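## Task

Lift the rear cooling block (the one farther from the handle) out of the drawer of cooler COLD and set it on deck slot D1, resting flat between the slot's locators, with each of its 5 loose tubes still in the bore it began in. The front block must stay flat in its place with all of its tubes in their bores, and plate P1 must remain on D2 exactly as it is. Nothing may count as done if only the robot is holding it there at the end. Finally open the gripper and move away.

## Robot and tools

Robot: one Doosan M1013 six-joint arm carrying a Robotiq 140 two-finger gripper. The fingers point along the gripper's +z axis and close along its y axis. end_effector_position is the spot midway between the pads when shut; closed fingertips reach about 33 mm past it (about 9 mm when fully open), and closing pushes the tips roughly 24 mm further out, so keep that margin above surfaces.

Scene frame: origin on the table top right under the arm base, +z up, +y to the left when facing along +x. All positions are metres, orientations are quaternions written w first (qw, qx, qy, qz). The printed hand position may be slightly wrong, more so at long reach.

The row: every command uses rows of exactly 10 numbers: x, y, z, qw, qx, qy, qz, position, force_limit, speed. The first seven are an absolute target pose of the gripper in the scene frame. The last three are gripper settings, each between -1 and 1: position (+1 fully open at 140 mm, about -0.8 pads touching, -1 closes until blocked); force_limit (roughly 14 N at -1, 60 N at 0, 107 N at +1 on parts up to 40 mm wide); speed of the finger gap (about 30, 140, 250 mm/s at -1, 0, +1). There is only one arm, so one row per step, no per-arm lists. Repeat the wanted quaternion in every row rather than copying the drifted one from the last result. A target more than 0.6 m from the last reported position along any gripper axis is refused and nothing moves. Each control step the commanded pose is clipped to 70 mm and 16 degrees from where the gripper is measured; position wins over orientation if both cannot be met.

Tools:
- execute_actions {actions, pictures}: actions holds at most one item. Empty list = look at the current state. {rows:[...], steps:n} = up to 15 rows over up to 15 steps of 1/30 s; each row lasts one step and the final row repeats if steps exceed rows (default 15). {steps:n} alone = wait up to 300 steps counted from the previous result, including thinking time. pictures true/false toggles camera images.
- move {target, speed}: one 10-number row; drives the gripper in a straight line to that absolute pose over 0.5 to 10 s (cut off at 10 s). speed is m/s from 0.002 to 0.5 (default 0.25); rotation up to twice that in rad/s, taking the shorter turn. Finger settings are sent at the start. It does not avoid obstacles and may lag, stray or overshoot speed near a straight arm.
- wait {seconds}: 0 to 10 s, nothing new is sent.
- zoom_image {camera, region}: camera is cam_high, cam_low or cam_wrist; region [x0,y0,x1,y1] in pixels, at most 504x504 (images are 672x504, 672x504, 504x504).
- read_manual {section}: only licence texts.
- finished_scene {scene}: ends the current scene (give its number) and reveals the next task; irreversible.

Reading results: the state line gives gripper position, quaternion and velocities. object_status: 0 moving, 1 blocked while opening, 2 blocked while closing (a grip), 3 reached target or pads met. Check for 2 after closing. To squeeze harder while gripping, raise force_limit and change position slightly (e.g. -1 to -0.98). position_measured is in counts: 3 open, 230 pads together, not linear. HELD marks steps where the clearance check withheld the command; a "pose unreachable" line means that check altered or blocked it. "Hand target" shows where the controller is heading. After a move, the "move:" line gives the ending (done, off_target, moving, held, fault), the limits that acted (paced = pose clipped; held = some steps blocked, after which motion can jump fast) and the distance left. Flange force estimates outside force including held weight, with noise. MOTOR HOT warns of overheating; reaching the limit brakes the arm.

Hazards: contact torque at a joint's limit (waist/shoulder 319, elbow 150, wrist joints 42.3 N m, held weight included) or 144 N of outside force triggers a 10 s stop. The arm is stiff, so aiming even slightly into a firm surface can fault; approach contacts slowly. COLD is free-standing: it must end within about a finger's width of its start, upright and barely rotated, and its open drawer rolls when pushed, so avoid leaning on it. The tubes are loose in their bores: keep the block level, lift and lower gently, no jerks. Don't disturb the other block or P1 on D2 (D1 is the slot beside COLD, D2 beyond it). Random tugs on held parts or pushes on loose items may occur. Knocking anything off the table ends the scene. Release the block only once it rests flat in D1, then open and retreat.

Each tool is called as name(argument=value, ...), one argument or row to a line, values as JSON.

## Session

execute_actions(
  actions=[],
)

zoom_image(
  camera="cam_high",
  region=[170, 100, 510, 400],
)

Scene clock: 0.00 s of 6600.00 s.
end_effector_position=(+0.7072, +0.2244, +0.3440) position_measured=3 object_status=3 end_effector_quat_wxyz=(+0.255, +0.925, -0.242, +0.145) end_effector_velocity=(+0.001, +0.001, -0.003) end_effector_angular_velocity=(-0.001, +0.002, +0.001)
Joint positions: [ 0.492  0.4    1.512 -0.587  1.417  2.743]
Joint velocities: [ 0.     0.003  0.    -0.    -0.002  0.   ]
Flange force (N, the push that the arm receives, along the gripper's own x y z axes): no reading
Hand target: +0.707, +0.224, +0.344; +0.255, +0.925, -0.242, +0.145

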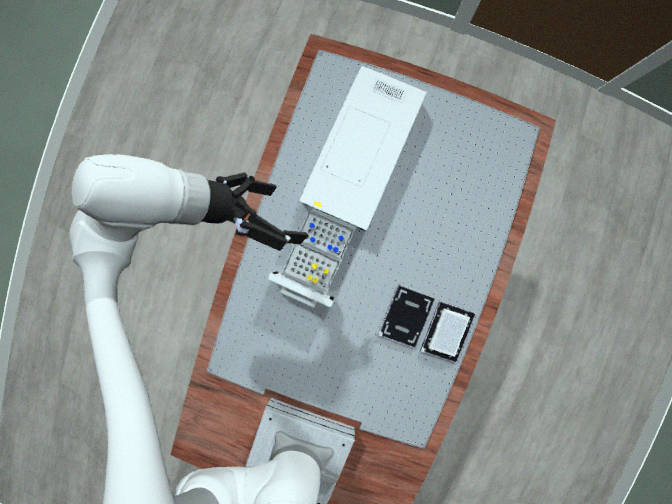

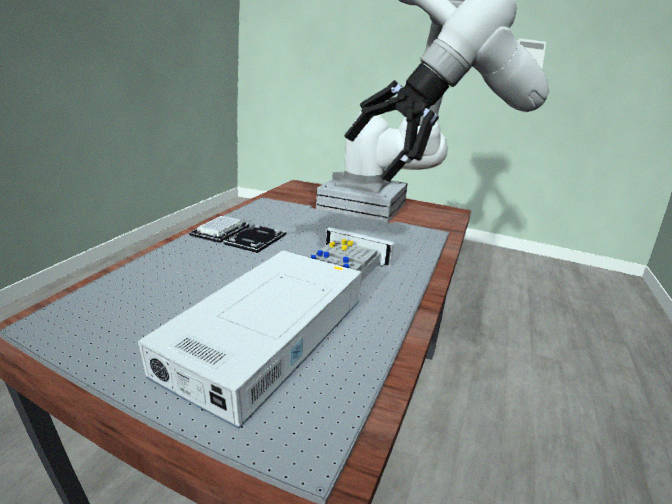

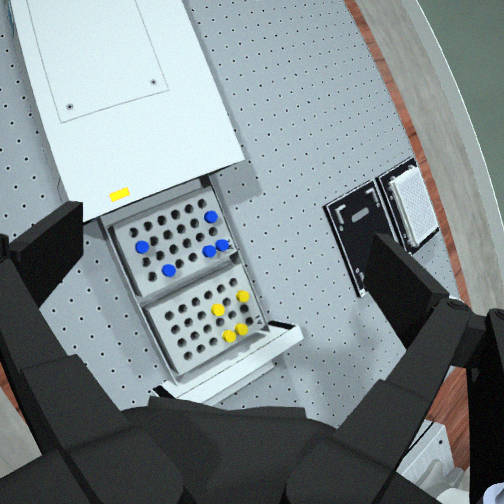

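Region (170, 100, 510, 400) of cam_high's 672x504 image, scaled by 1.482, with more detail than that image has; it fills the top 445 rows of this view, and the rest is white.

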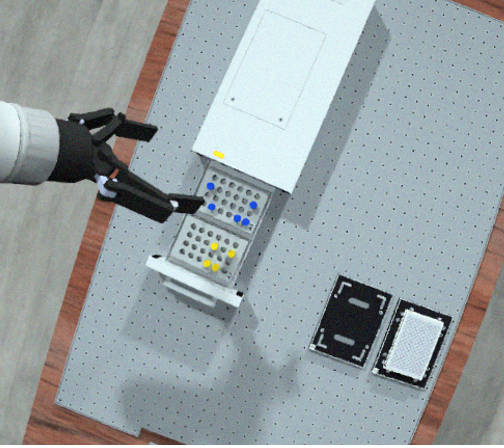

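zoom_image(
  camera="cam_high",
  region=[260, 190, 380, 310],
)

zoom_image(
  camera="cam_wrist",
  region=[70, 150, 320, 400],
)

zoom_image(
  camera="cam_high",
  region=[370, 270, 480, 380],
)

zoom_image(
  camera="cam_low",
  region=[180, 190, 420, 330],
)

Region (260, 190, 380, 310) of cam_high's 672x504 image, scaled by 4.200, with more detail than that image has.

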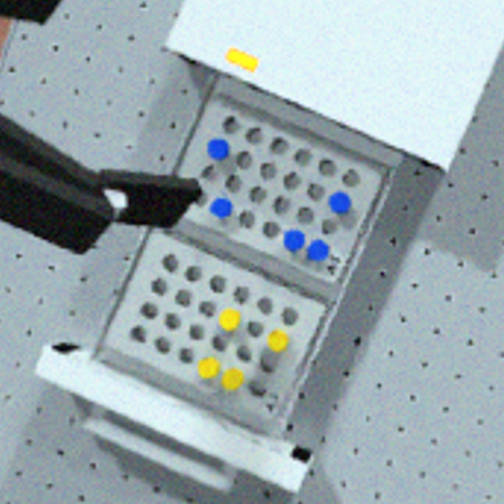

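Region (70, 150, 320, 400) of cam_wrist's 504x504 image, scaled by 2.016, with more detail than that image has.

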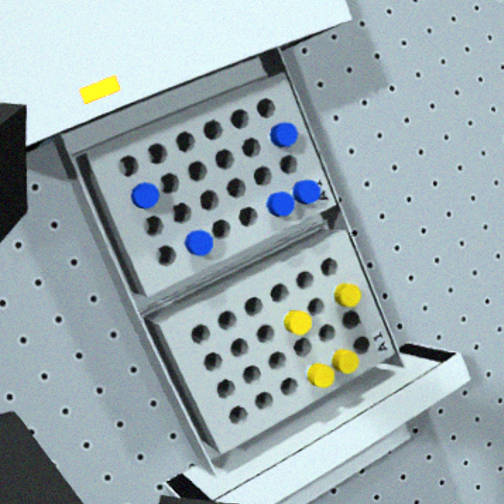

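Region (370, 270, 480, 380) of cam_high's 672x504 image, scaled by 4.582, with more detail than that image has.

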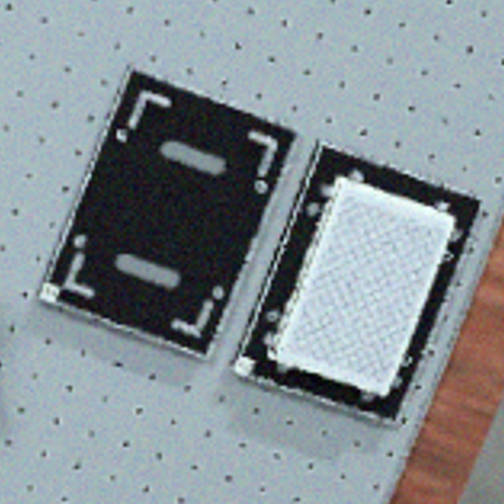

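Region (180, 190, 420, 330) of cam_low's 672x504 image, scaled by 2.100, with more detail than that image has; it fills the top 294 rows of this view, and the rest is white.

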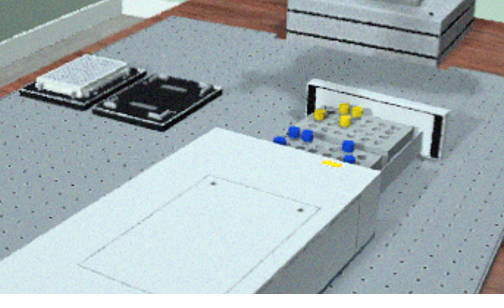

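move(
  target=[0.68,0.161,0.27,0,1,-0.023,0,1,0,0],
)

Scene clock: 27.77 s of 6600.00 s.
end_effector_position=(+0.6801, +0.1606, +0.2701) position_measured=3 object_status=3 end_effector_quat_wxyz=(+0.001, +1.000, -0.024, +0.000) end_effector_velocity=(-0.000, -0.001, -0.001) end_effector_angular_velocity=(+0.006, +0.004, +0.005)
Joint positions: [ 0.167  0.297  1.689 -0.002  1.146  1.802]
Joint velocities: [-0.004  0.001  0.     0.007  0.002 -0.011]
Flange force (N, the push that the arm receives, along the gripper's own x y z axes): [4.0 1.7 2.0]
Hand target: +0.680, +0.160, +0.270; +0.000, +1.000, -0.024, -0.000
Off the commanded pose: 0.000 m, 0 deg.
After step 90, 22.80 s passed at rest.
move: done
camera_calibration (this result's frames):
cam_wrist: T_world_to_cam=[[0.0819561, -0.995631, 0.0447408, 0.0813761], [-0.941487, -0.0626169, 0.331182, 0.566457], [-0.326933, -0.0692652, -0.942506, 0.674389], [0, 0, 0, 1]] pos_world=[0.747123, 0.163202, 0.444374]

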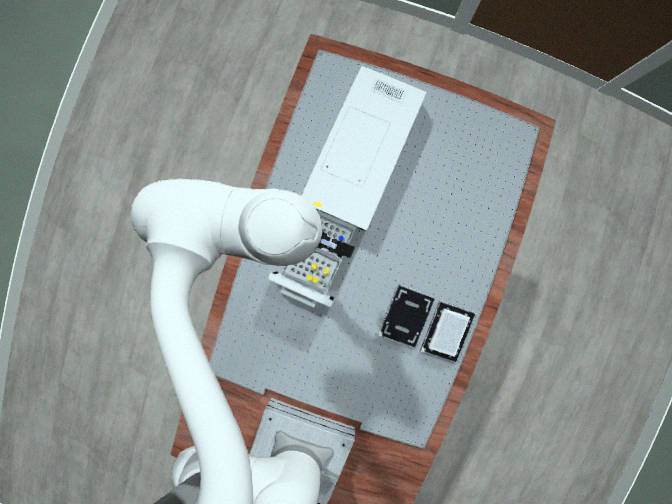

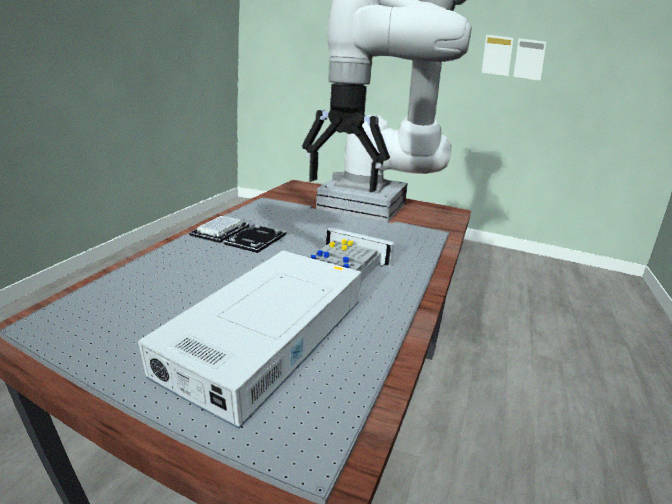

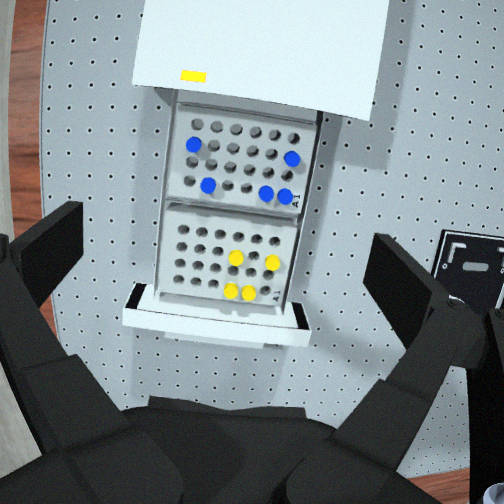

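zoom_image(
  camera="cam_wrist",
  region=[140, 70, 340, 270],
)

zoom_image(
  camera="cam_low",
  region=[300, 220, 400, 290],
)

Region (140, 70, 340, 270) of cam_wrist's 504x504 image, scaled by 2.520, with more detail than that image has.

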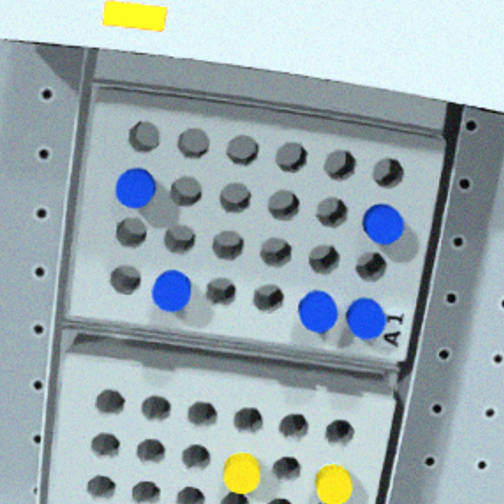

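Region (300, 220, 400, 290) of cam_low's 672x504 image, scaled by 5.040, with more detail than that image has; it fills the top 353 rows of this view, and the rest is white.

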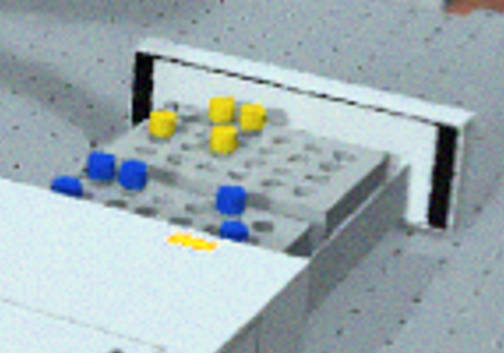

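move(
  target=[0.70,0.157,0.125,0,1,-0.042,0,1,0,0],
)

zoom_image(
  camera="cam_low",
  region=[270, 170, 420, 300],
)

Scene clock: 57.37 s of 6600.00 s.
end_effector_position=(+0.6999, +0.1570, +0.1250) position_measured=3 object_status=3 end_effector_quat_wxyz=(-0.000, +0.999, -0.042, +0.000) end_effector_velocity=(+0.001, +0.000, +0.000) end_effector_angular_velocity=(+0.000, -0.003, +0.000)
Joint positions: [ 0.156  0.445  1.773 -0.     0.914  1.827]
Joint velocities: [ 0.     0.    -0.    -0.    -0.002  0.   ]
Flange force (N, the push that the arm receives, along the gripper's own x y z axes): [0.6 1.0 -2.2]
Hand target: +0.700, +0.157, +0.125; -0.000, +0.999, -0.042, -0.000
Off the commanded pose: 0.000 m, 0 deg.
After step 90, 25.50 s passed at rest.
move: done
camera_calibration (this result's frames):
cam_wrist: T_world_to_cam=[[0.0456416, -0.998021, 0.0432648, 0.108692], [-0.943125, -0.0287739, 0.33119, 0.628815], [-0.329289, -0.0559201, -0.942572, 0.543456], [0, 0, 0, 1]] pos_world=[0.767044, 0.156961, 0.299287]

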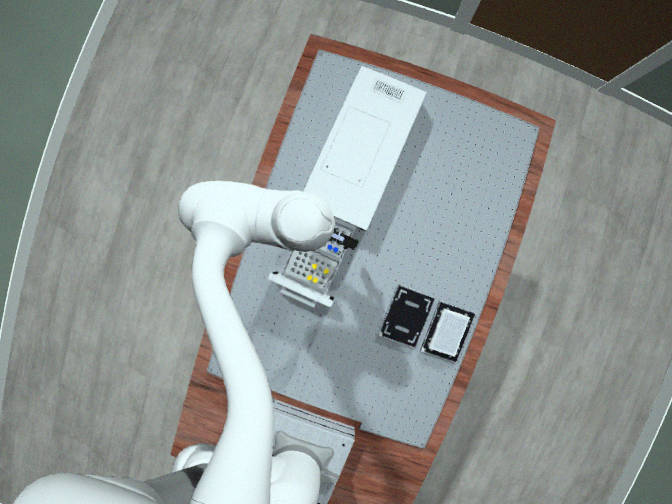

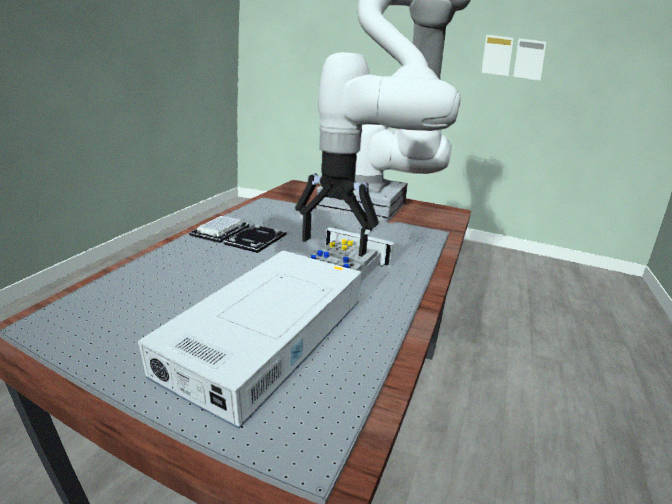

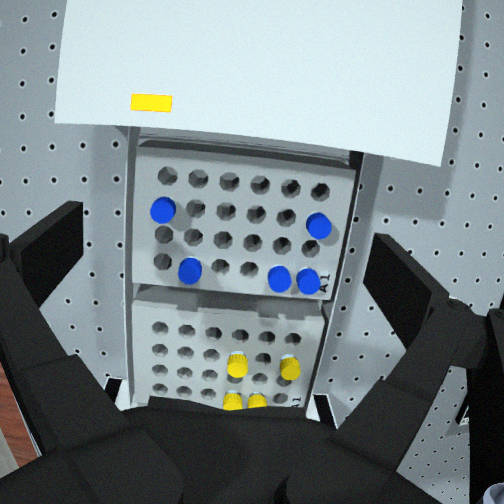

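Region (270, 170, 420, 300) of cam_low's 672x504 image, scaled by 3.360, with more detail than that image has; it fills the top 437 rows of this view, and the rest is white.

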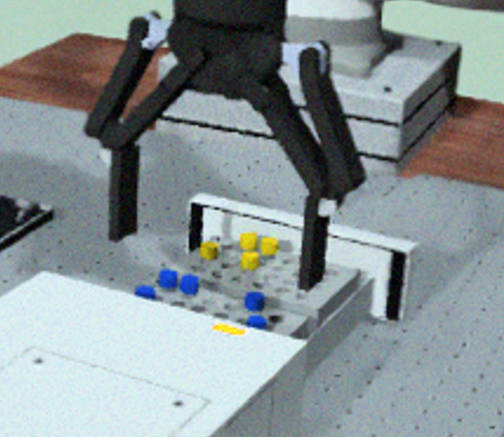

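move(
  target=[0.70,0.153,0.089,0,1,-0.042,0,1,0,0],
  speed=0.1,
)

zoom_image(
  camera="cam_low",
  region=[290, 200, 400, 290],
)

Scene clock: 70.73 s of 6600.00 s.
end_effector_position=(+0.7000, +0.1530, +0.0891) position_measured=3 object_status=3 end_effector_quat_wxyz=(-0.000, +0.999, -0.042, +0.000) end_effector_velocity=(-0.001, +0.000, -0.003) end_effector_angular_velocity=(-0.001, +0.003, +0.001)
Joint positions: [ 0.151  0.482  1.796 -0.     0.855  1.822]
Joint velocities: [ 0.001  0.003  0.001 -0.    -0.001 -0.   ]
Flange force (N, the push that the arm receives, along the gripper's own x y z axes): [1.1 3.4 0.8]
Hand target: +0.700, +0.153, +0.089; -0.000, +0.999, -0.042, -0.000
Off the commanded pose: 0.000 m, 0 deg.
After step 90, 9.53 s passed at rest.
move: done
camera_calibration (this result's frames):
cam_wrist: T_world_to_cam=[[0.0454989, -0.998023, 0.0433504, 0.106336], [-0.943127, -0.0286102, 0.331199, 0.640625], [-0.329304, -0.0559541, -0.942565, 0.509378], [0, 0, 0, 1]] pos_world=[0.767092, 0.152956, 0.263338]

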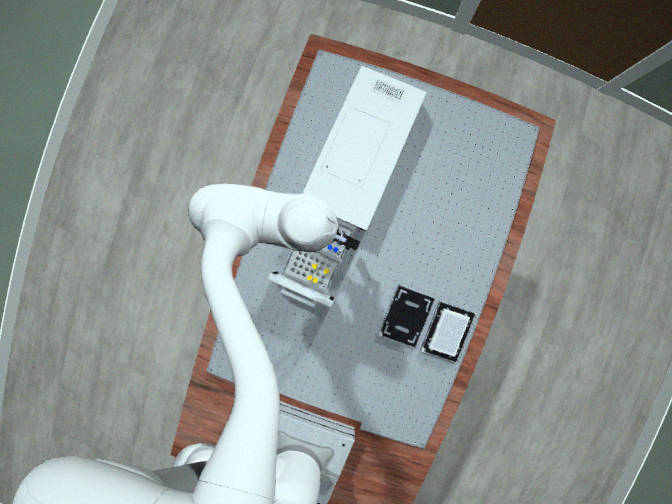

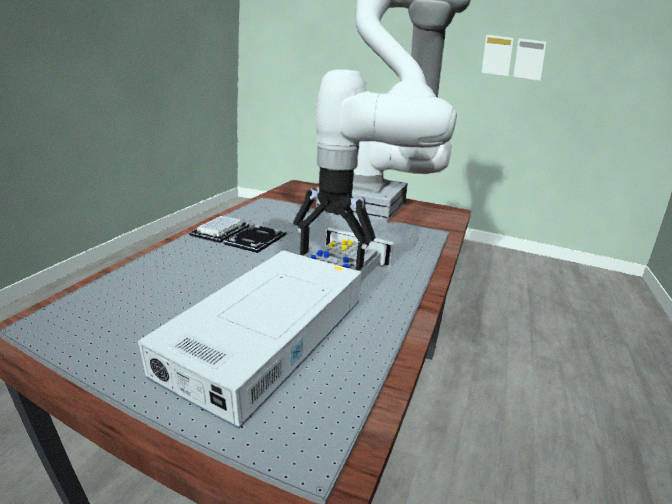

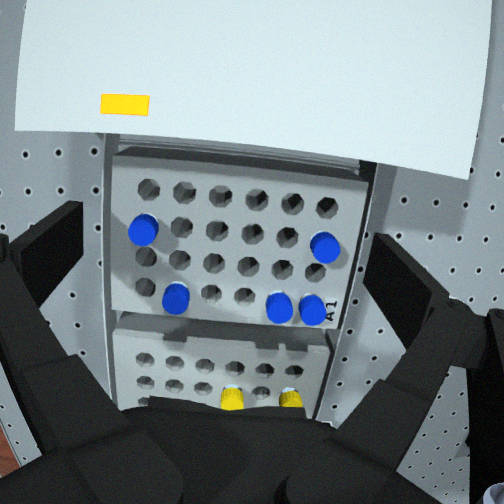

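Region (290, 200, 400, 290) of cam_low's 672x504 image, scaled by 4.582, with more detail than that image has; it fills the top 412 rows of this view, and the rest is white.

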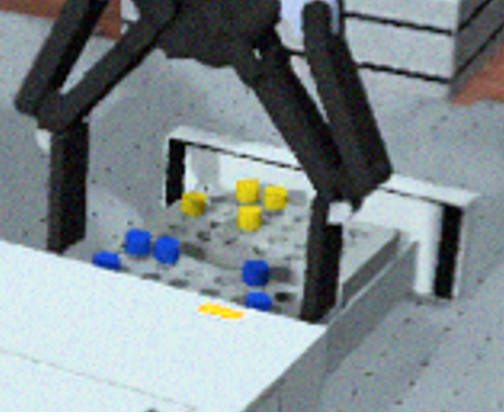

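move(
  target=[0.70,0.152,0.069,0,1,-0.042,0,1,0,0],
  speed=0.03,
)

zoom_image(
  camera="cam_wrist",
  region=[40, 150, 440, 350],
)

zoom_image(
  camera="cam_low",
  region=[290, 200, 400, 290],
)

Scene clock: 89.37 s of 6600.00 s.
end_effector_position=(+0.7000, +0.1520, +0.0691) position_measured=3 object_status=3 end_effector_quat_wxyz=(-0.000, +0.999, -0.042, +0.000) end_effector_velocity=(-0.000, +0.000, -0.001) end_effector_angular_velocity=(-0.000, +0.001, +0.000)
Joint positions: [ 0.149  0.503  1.806 -0.     0.822  1.821]
Joint velocities: [ 0.     0.001  0.    -0.    -0.001 -0.   ]
Flange force (N, the push that the arm receives, along the gripper's own x y z axes): [-0.2 2.4 -0.8]
Hand target: +0.700, +0.152, +0.069; -0.000, +0.999, -0.042, -0.000
Off the commanded pose: 0.000 m, 0 deg.
After step 90, 14.67 s passed at rest.
move: done
camera_calibration (this result's frames):
cam_wrist: T_world_to_cam=[[0.0454918, -0.998023, 0.0433687, 0.1062], [-0.943126, -0.0285971, 0.331204, 0.64722], [-0.329309, -0.0559692, -0.942562, 0.490484], [0, 0, 0, 1]] pos_world=[0.767099, 0.15195, 0.243344]

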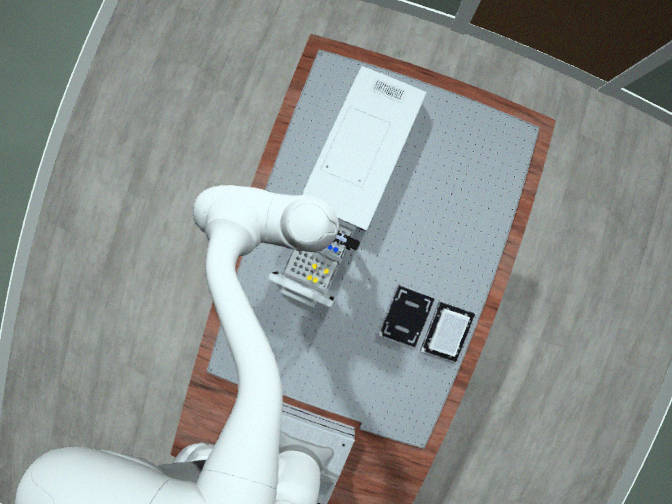

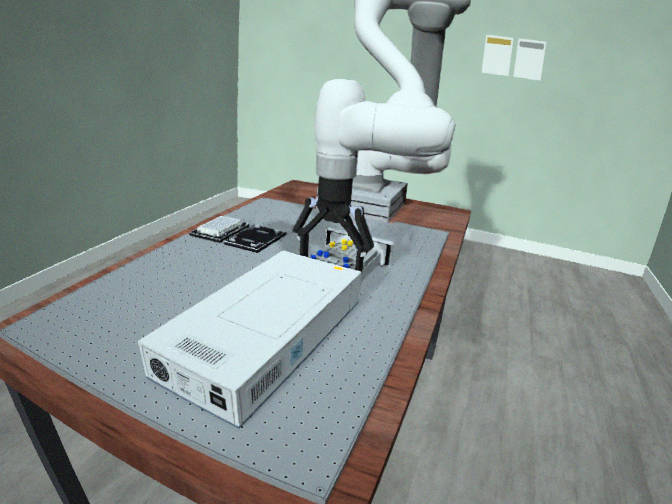

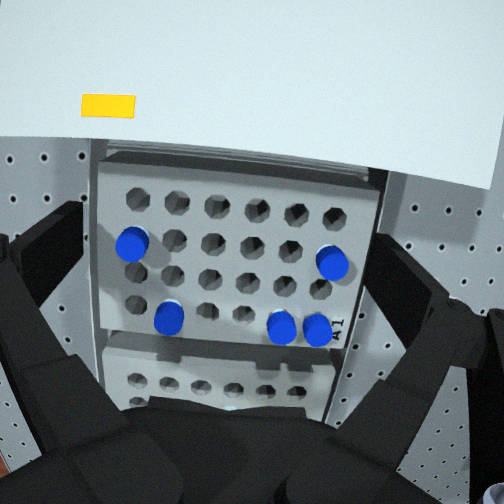

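Region (40, 150, 440, 350) of cam_wrist's 504x504 image, scaled by 1.260, with more detail than that image has.

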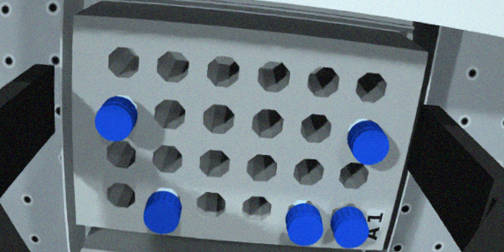

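Region (290, 200, 400, 290) of cam_low's 672x504 image, scaled by 4.582, with more detail than that image has; it fills the top 412 rows of this view, and the rest is white.

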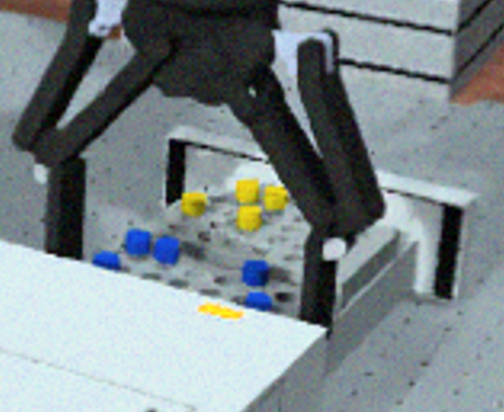

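move(
  target=[0.699,0.150,0.065,0,1,-0.042,0,1,0,0],
  speed=0.01,
)

move(
  target=[0.699,0.150,0.065,0,1,-0.042,0,-1,-1,-1],
)

zoom_image(
  camera="cam_wrist",
  region=[40, 150, 440, 350],
)

Scene clock: 102.47 s of 6600.00 s.
end_effector_position=(+0.6991, +0.1501, +0.0652) position_measured=3 object_status=3 end_effector_quat_wxyz=(-0.000, +0.999, -0.042, +0.000) end_effector_velocity=(-0.000, -0.000, -0.002) end_effector_angular_velocity=(-0.000, +0.002, +0.000)
Joint positions: [ 0.147  0.506  1.811 -0.     0.814  1.818]
Joint velocities: [-0.     0.002  0.001 -0.    -0.001 -0.001]
Flange force (N, the push that the arm receives, along the gripper's own x y z axes): [0.6 -8.3 -27.7]
Hand target: +0.699, +0.150, +0.065; +0.000, +0.999, -0.042, -0.000
Off the commanded pose: 0.000 m, 0 deg.
After step 90, 9.40 s passed at rest.
move: done
camera_calibration (this result's frames):
cam_wrist: T_world_to_cam=[[0.0455221, -0.998022, 0.0433586, 0.104473], [-0.943218, -0.0286449, 0.330938, 0.647691], [-0.329041, -0.0559616, -0.942656, 0.486262], [0, 0, 0, 1]] pos_world=[0.766158, 0.150031, 0.239503]

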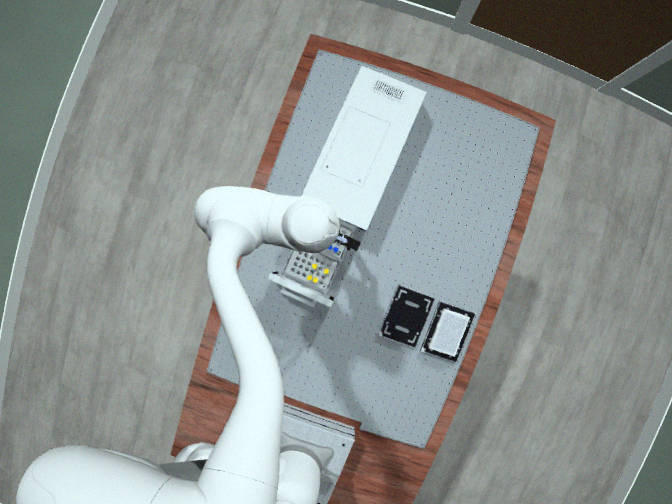

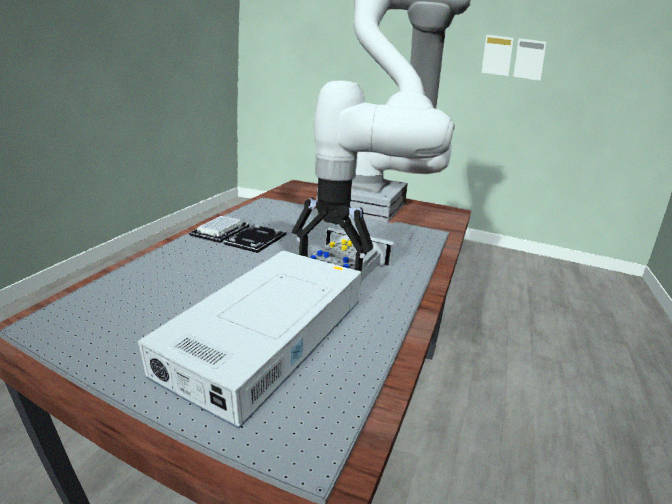

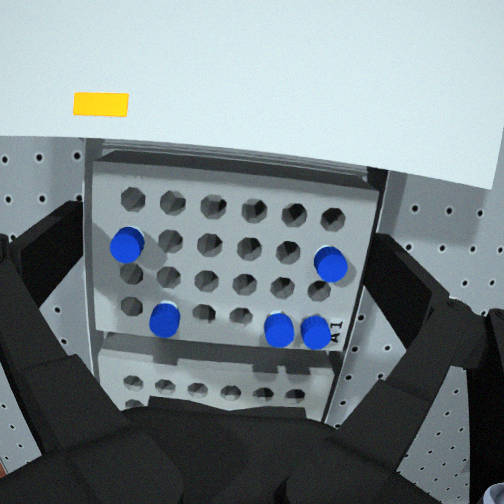

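Scene clock: 103.17 s of 6600.00 s.
end_effector_position=(+0.6990, +0.1500, +0.0650) position_measured=4 object_status=2 end_effector_quat_wxyz=(+0.000, +0.999, -0.042, +0.000) end_effector_velocity=(-0.001, +0.000, +0.000) end_effector_angular_velocity=(-0.000, +0.001, +0.000)
Joint positions: [ 0.147  0.506  1.811 -0.     0.814  1.818]
Joint velocities: [ 0.    -0.     0.     0.     0.001  0.   ]
Flange force (N, the push that the arm receives, along the gripper's own x y z axes): [0.9 -7.7 -43.3]
Hand target: +0.699, +0.150, +0.065; +0.000, +0.999, -0.042, +0.000
Off the commanded pose: 0.000 m, 0 deg.
move: done
camera_calibration (this result's frames):
cam_wrist: T_world_to_cam=[[0.0454671, -0.998023, 0.0433862, 0.104435], [-0.943145, -0.0285712, 0.33115, 0.647594], [-0.329256, -0.0559759, -0.94258, 0.486199], [0, 0, 0, 1]] pos_world=[0.766111, 0.149947, 0.2393]

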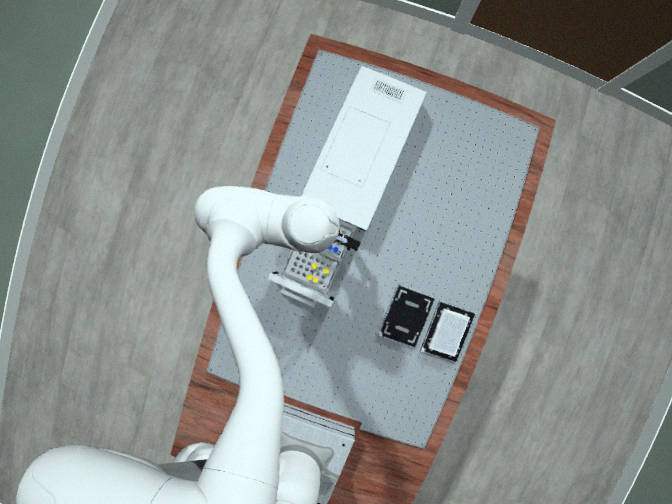

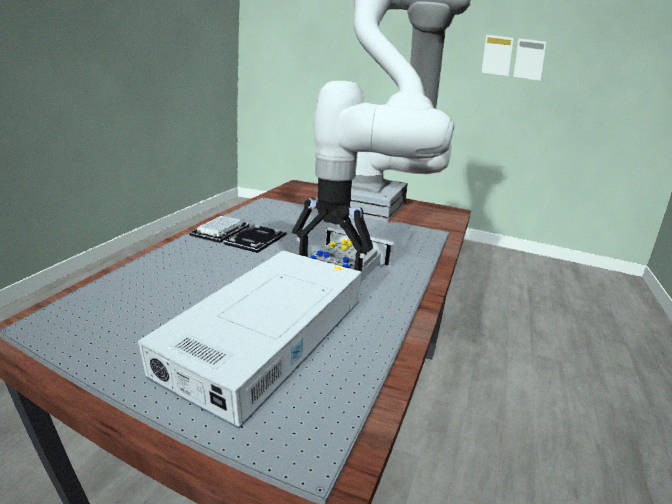

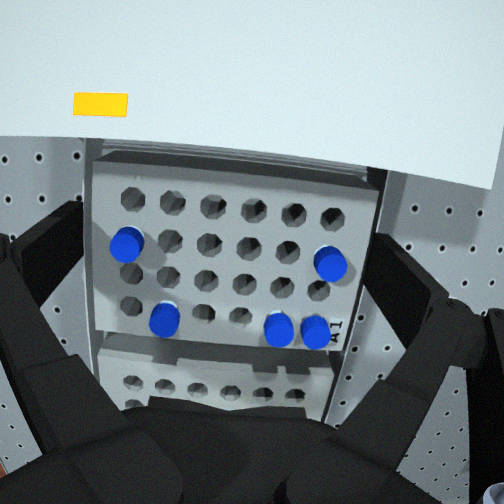

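Region (40, 150, 440, 350) of cam_wrist's 504x504 image, scaled by 1.260, with more detail than that image has.

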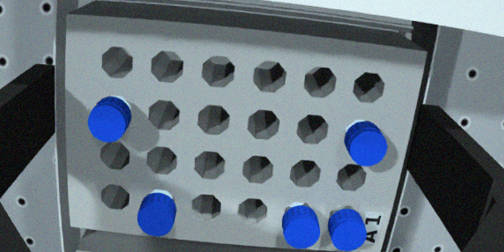

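move(
  target=[0.699,0.150,0.0712,0,1,-0.042,0,1,-1,-1],
  speed=0.02,
)

move(
  target=[0.699,0.150,0.0712,0,1,-0.042,0,-1,1,-1],
)

Scene clock: 116.23 s of 6600.00 s.
end_effector_position=(+0.6990, +0.1500, +0.0711) position_measured=3 object_status=3 end_effector_quat_wxyz=(+0.000, +0.999, -0.042, -0.000) end_effector_velocity=(+0.000, +0.000, +0.003) end_effector_angular_velocity=(+0.000, -0.002, +0.001)
Joint positions: [ 0.147  0.499  1.808 -0.     0.824  1.818]
Joint velocities: [ 0.    -0.003 -0.001 -0.     0.002 -0.   ]
Flange force (N, the push that the arm receives, along the gripper's own x y z axes): [-2.0 3.2 -4.8]
Hand target: +0.699, +0.150, +0.071; +0.000, +0.999, -0.042, +0.000
Off the commanded pose: 0.000 m, 0 deg.
After step 90, 9.37 s passed at rest.
move: done
camera_calibration (this result's frames):
cam_wrist: T_world_to_cam=[[0.0454038, -0.998026, 0.0433805, 0.104169], [-0.943115, -0.0285079, 0.331241, 0.645542], [-0.329351, -0.0559524, -0.942548, 0.49195], [0, 0, 0, 1]] pos_world=[0.766115, 0.149892, 0.245338]

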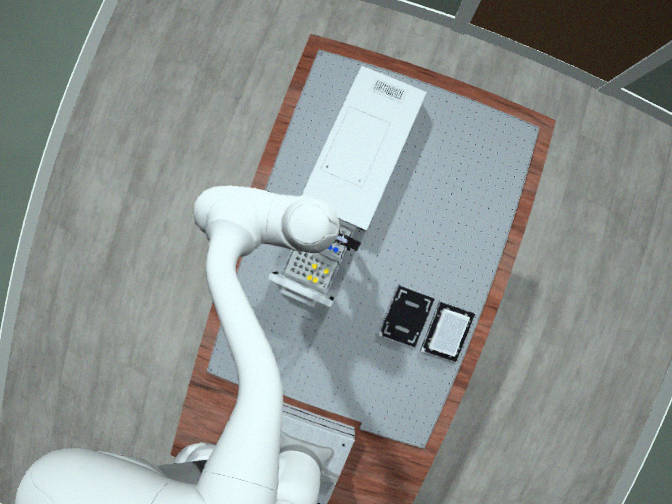

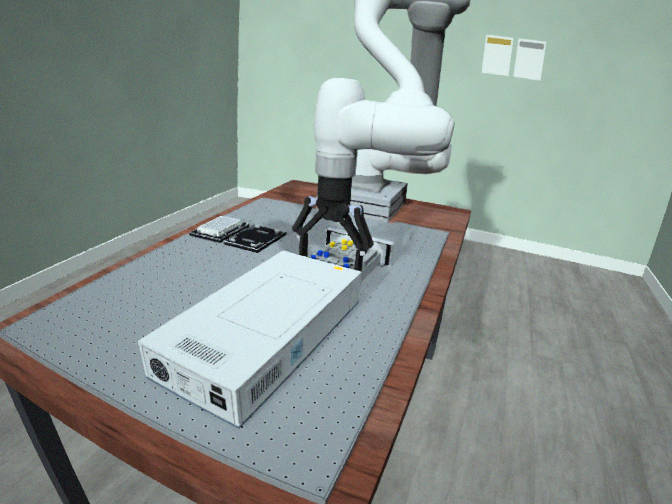

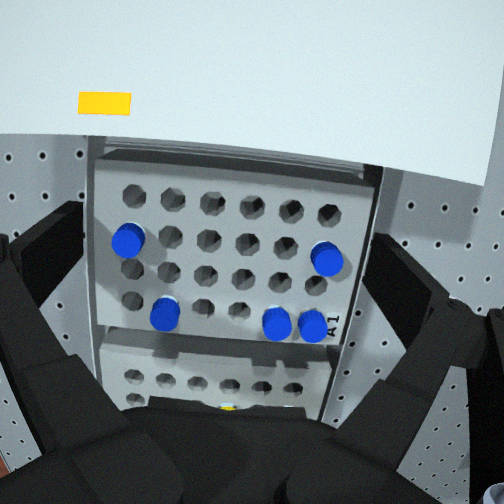

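Scene clock: 117.13 s of 6600.00 s.
end_effector_position=(+0.6991, +0.1500, +0.0714) position_measured=36 object_status=0 end_effector_quat_wxyz=(-0.000, +0.999, -0.042, +0.000) end_effector_velocity=(+0.001, -0.000, +0.002) end_effector_angular_velocity=(+0.000, -0.004, -0.001)
Joint positions: [ 0.147  0.499  1.808 -0.     0.824  1.818]
Joint velocities: [-0.001 -0.003 -0.    -0.    -0.001  0.   ]
Flange force (N, the push that the arm receives, along the gripper's own x y z axes): [0.2 3.8 -39.7]
Hand target: +0.699, +0.150, +0.071; -0.000, +0.999, -0.042, -0.000
Off the commanded pose: 0.000 m, 0 deg.
move: done
camera_calibration (this result's frames):
cam_wrist: T_world_to_cam=[[0.0453881, -0.998029, 0.0433371, 0.104182], [-0.943236, -0.0285279, 0.330895, 0.645651], [-0.329007, -0.0558958, -0.942672, 0.4921], [0, 0, 0, 1]] pos_world=[0.766177, 0.149902, 0.245731]

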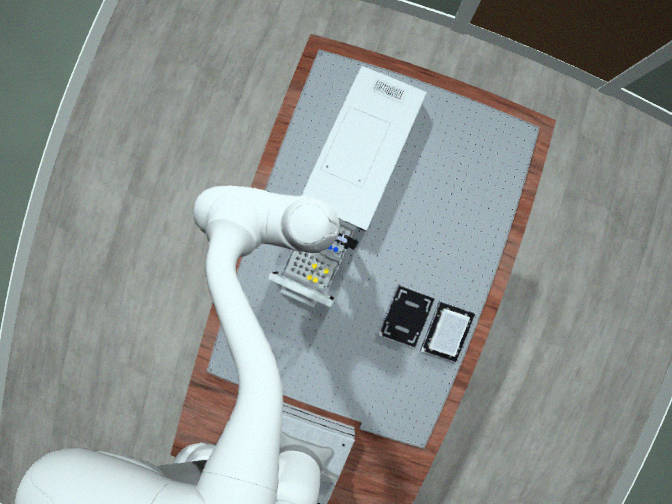

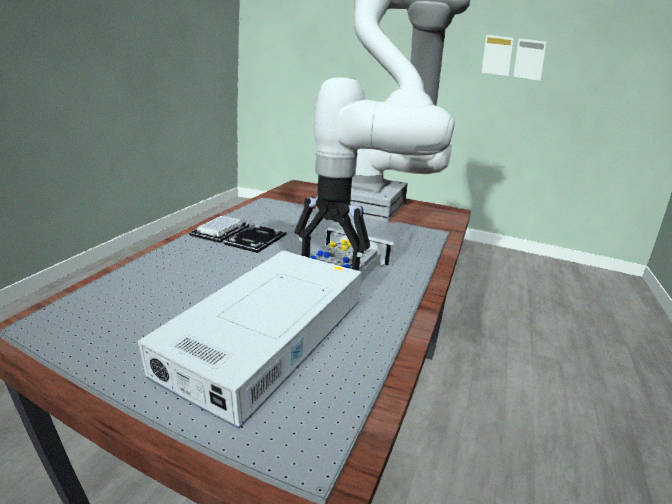

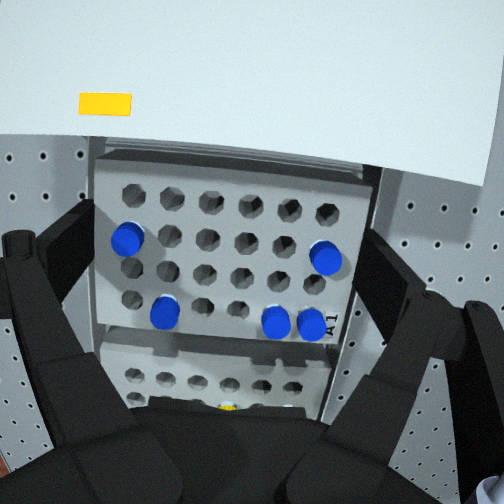

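move(
  target=[0.699,0.150,0.0725,0,1,-0.042,0,-0.98,1,-1],
  speed=0.003,
)

move(
  target=[0.699,0.150,0.085,0,1,-0.042,0,-1,1,-1],
  speed=0.015,
)

Scene clock: 123.77 s of 6600.00 s.
end_effector_position=(+0.6989, +0.1500, +0.0723) position_measured=36 object_status=2 end_effector_quat_wxyz=(+0.000, +0.999, -0.042, -0.000) end_effector_velocity=(+0.000, +0.000, +0.002) end_effector_angular_velocity=(+0.000, -0.002, +0.000)
Joint positions: [ 0.147  0.498  1.808 -0.     0.826  1.818]
Joint velocities: [ 0.    -0.002 -0.     0.     0.001  0.   ]
Flange force (N, the push that the arm receives, along the gripper's own x y z axes): [0.7 3.7 -11.6]
Hand target: +0.699, +0.150, +0.073; +0.000, +0.999, -0.042, +0.000
Off the commanded pose: 0.000 m, 0 deg.
After step 90, 2.93 s passed at rest.
move: done
camera_calibration (this result's frames):
cam_wrist: T_world_to_cam=[[0.0454902, -0.998022, 0.0433999, 0.104101], [-0.943057, -0.0285736, 0.3314, 0.645024], [-0.329505, -0.0560041, -0.942491, 0.493236], [0, 0, 0, 1]] pos_world=[0.766082, 0.149949, 0.246591]

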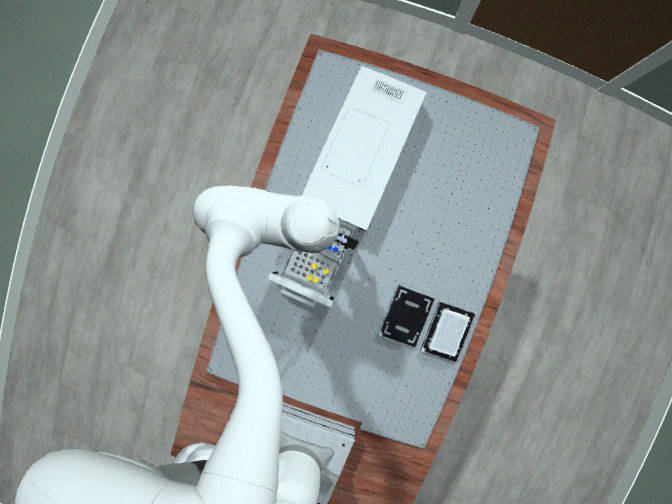

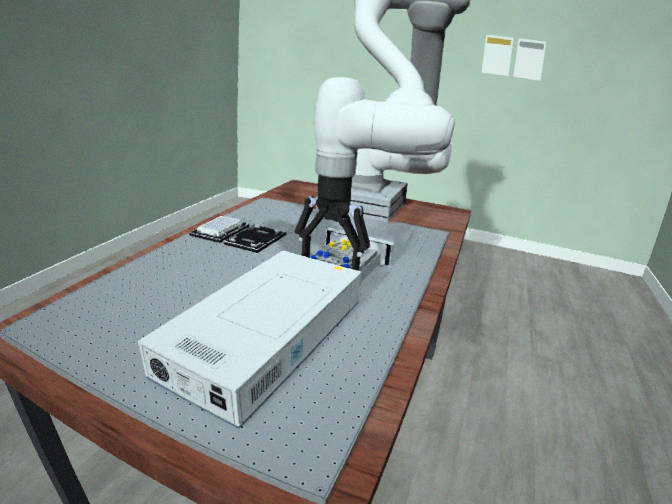

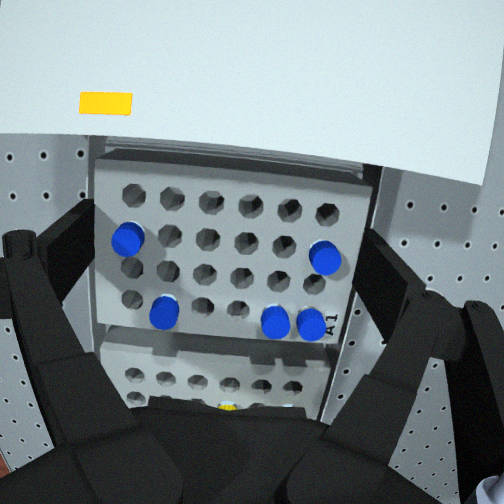

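Scene clock: 124.83 s of 6600.00 s.
end_effector_position=(+0.6990, +0.1500, +0.0849) position_measured=37 object_status=2 end_effector_quat_wxyz=(+0.000, +0.999, -0.042, -0.000) end_effector_velocity=(-0.000, +0.000, +0.002) end_effector_angular_velocity=(+0.000, -0.000, +0.000)
Joint positions: [ 0.147  0.484  1.801 -0.     0.846  1.818]
Joint velocities: [ 0.    -0.003 -0.001  0.     0.004 -0.   ]
Flange force (N, the push that the arm receives, along the gripper's own x y z axes): [-0.4 3.1 6.8]
Hand target: +0.699, +0.150, +0.085; +0.000, +0.999, -0.042, +0.000
Off the commanded pose: 0.000 m, 0 deg.
move: done
camera_calibration (this result's frames):
cam_wrist: T_world_to_cam=[[0.045493, -0.998022, 0.043378, 0.103571], [-0.943125, -0.028595, 0.331207, 0.640986], [-0.329311, -0.0559785, -0.942561, 0.504948], [0, 0, 0, 1]] pos_world=[0.766103, 0.149961, 0.259152]

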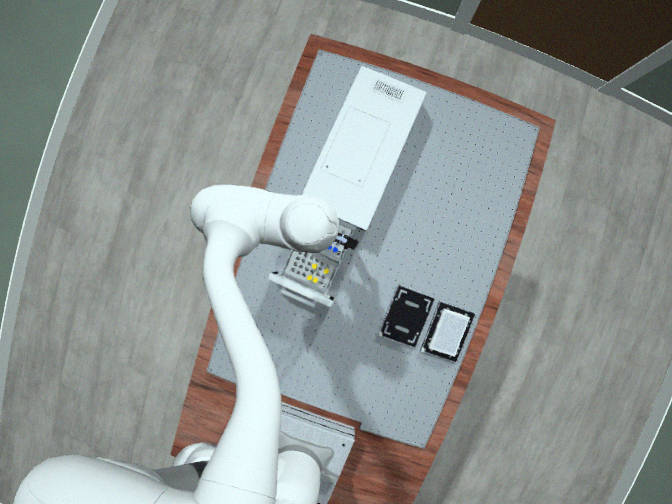

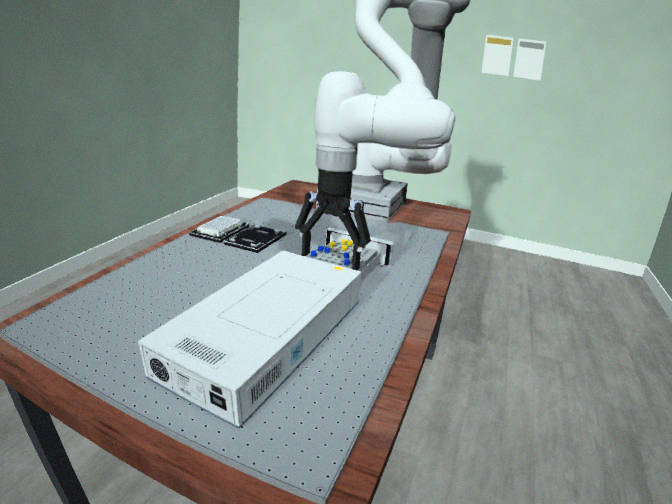

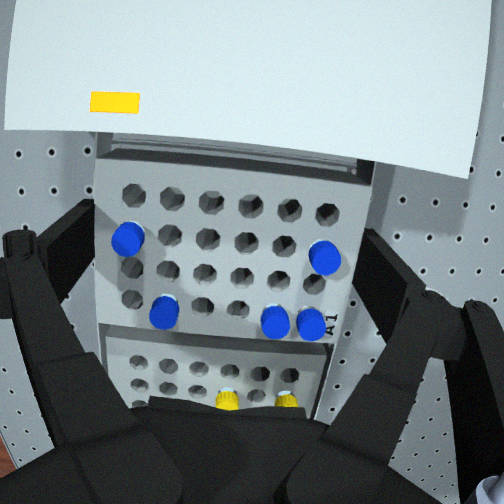

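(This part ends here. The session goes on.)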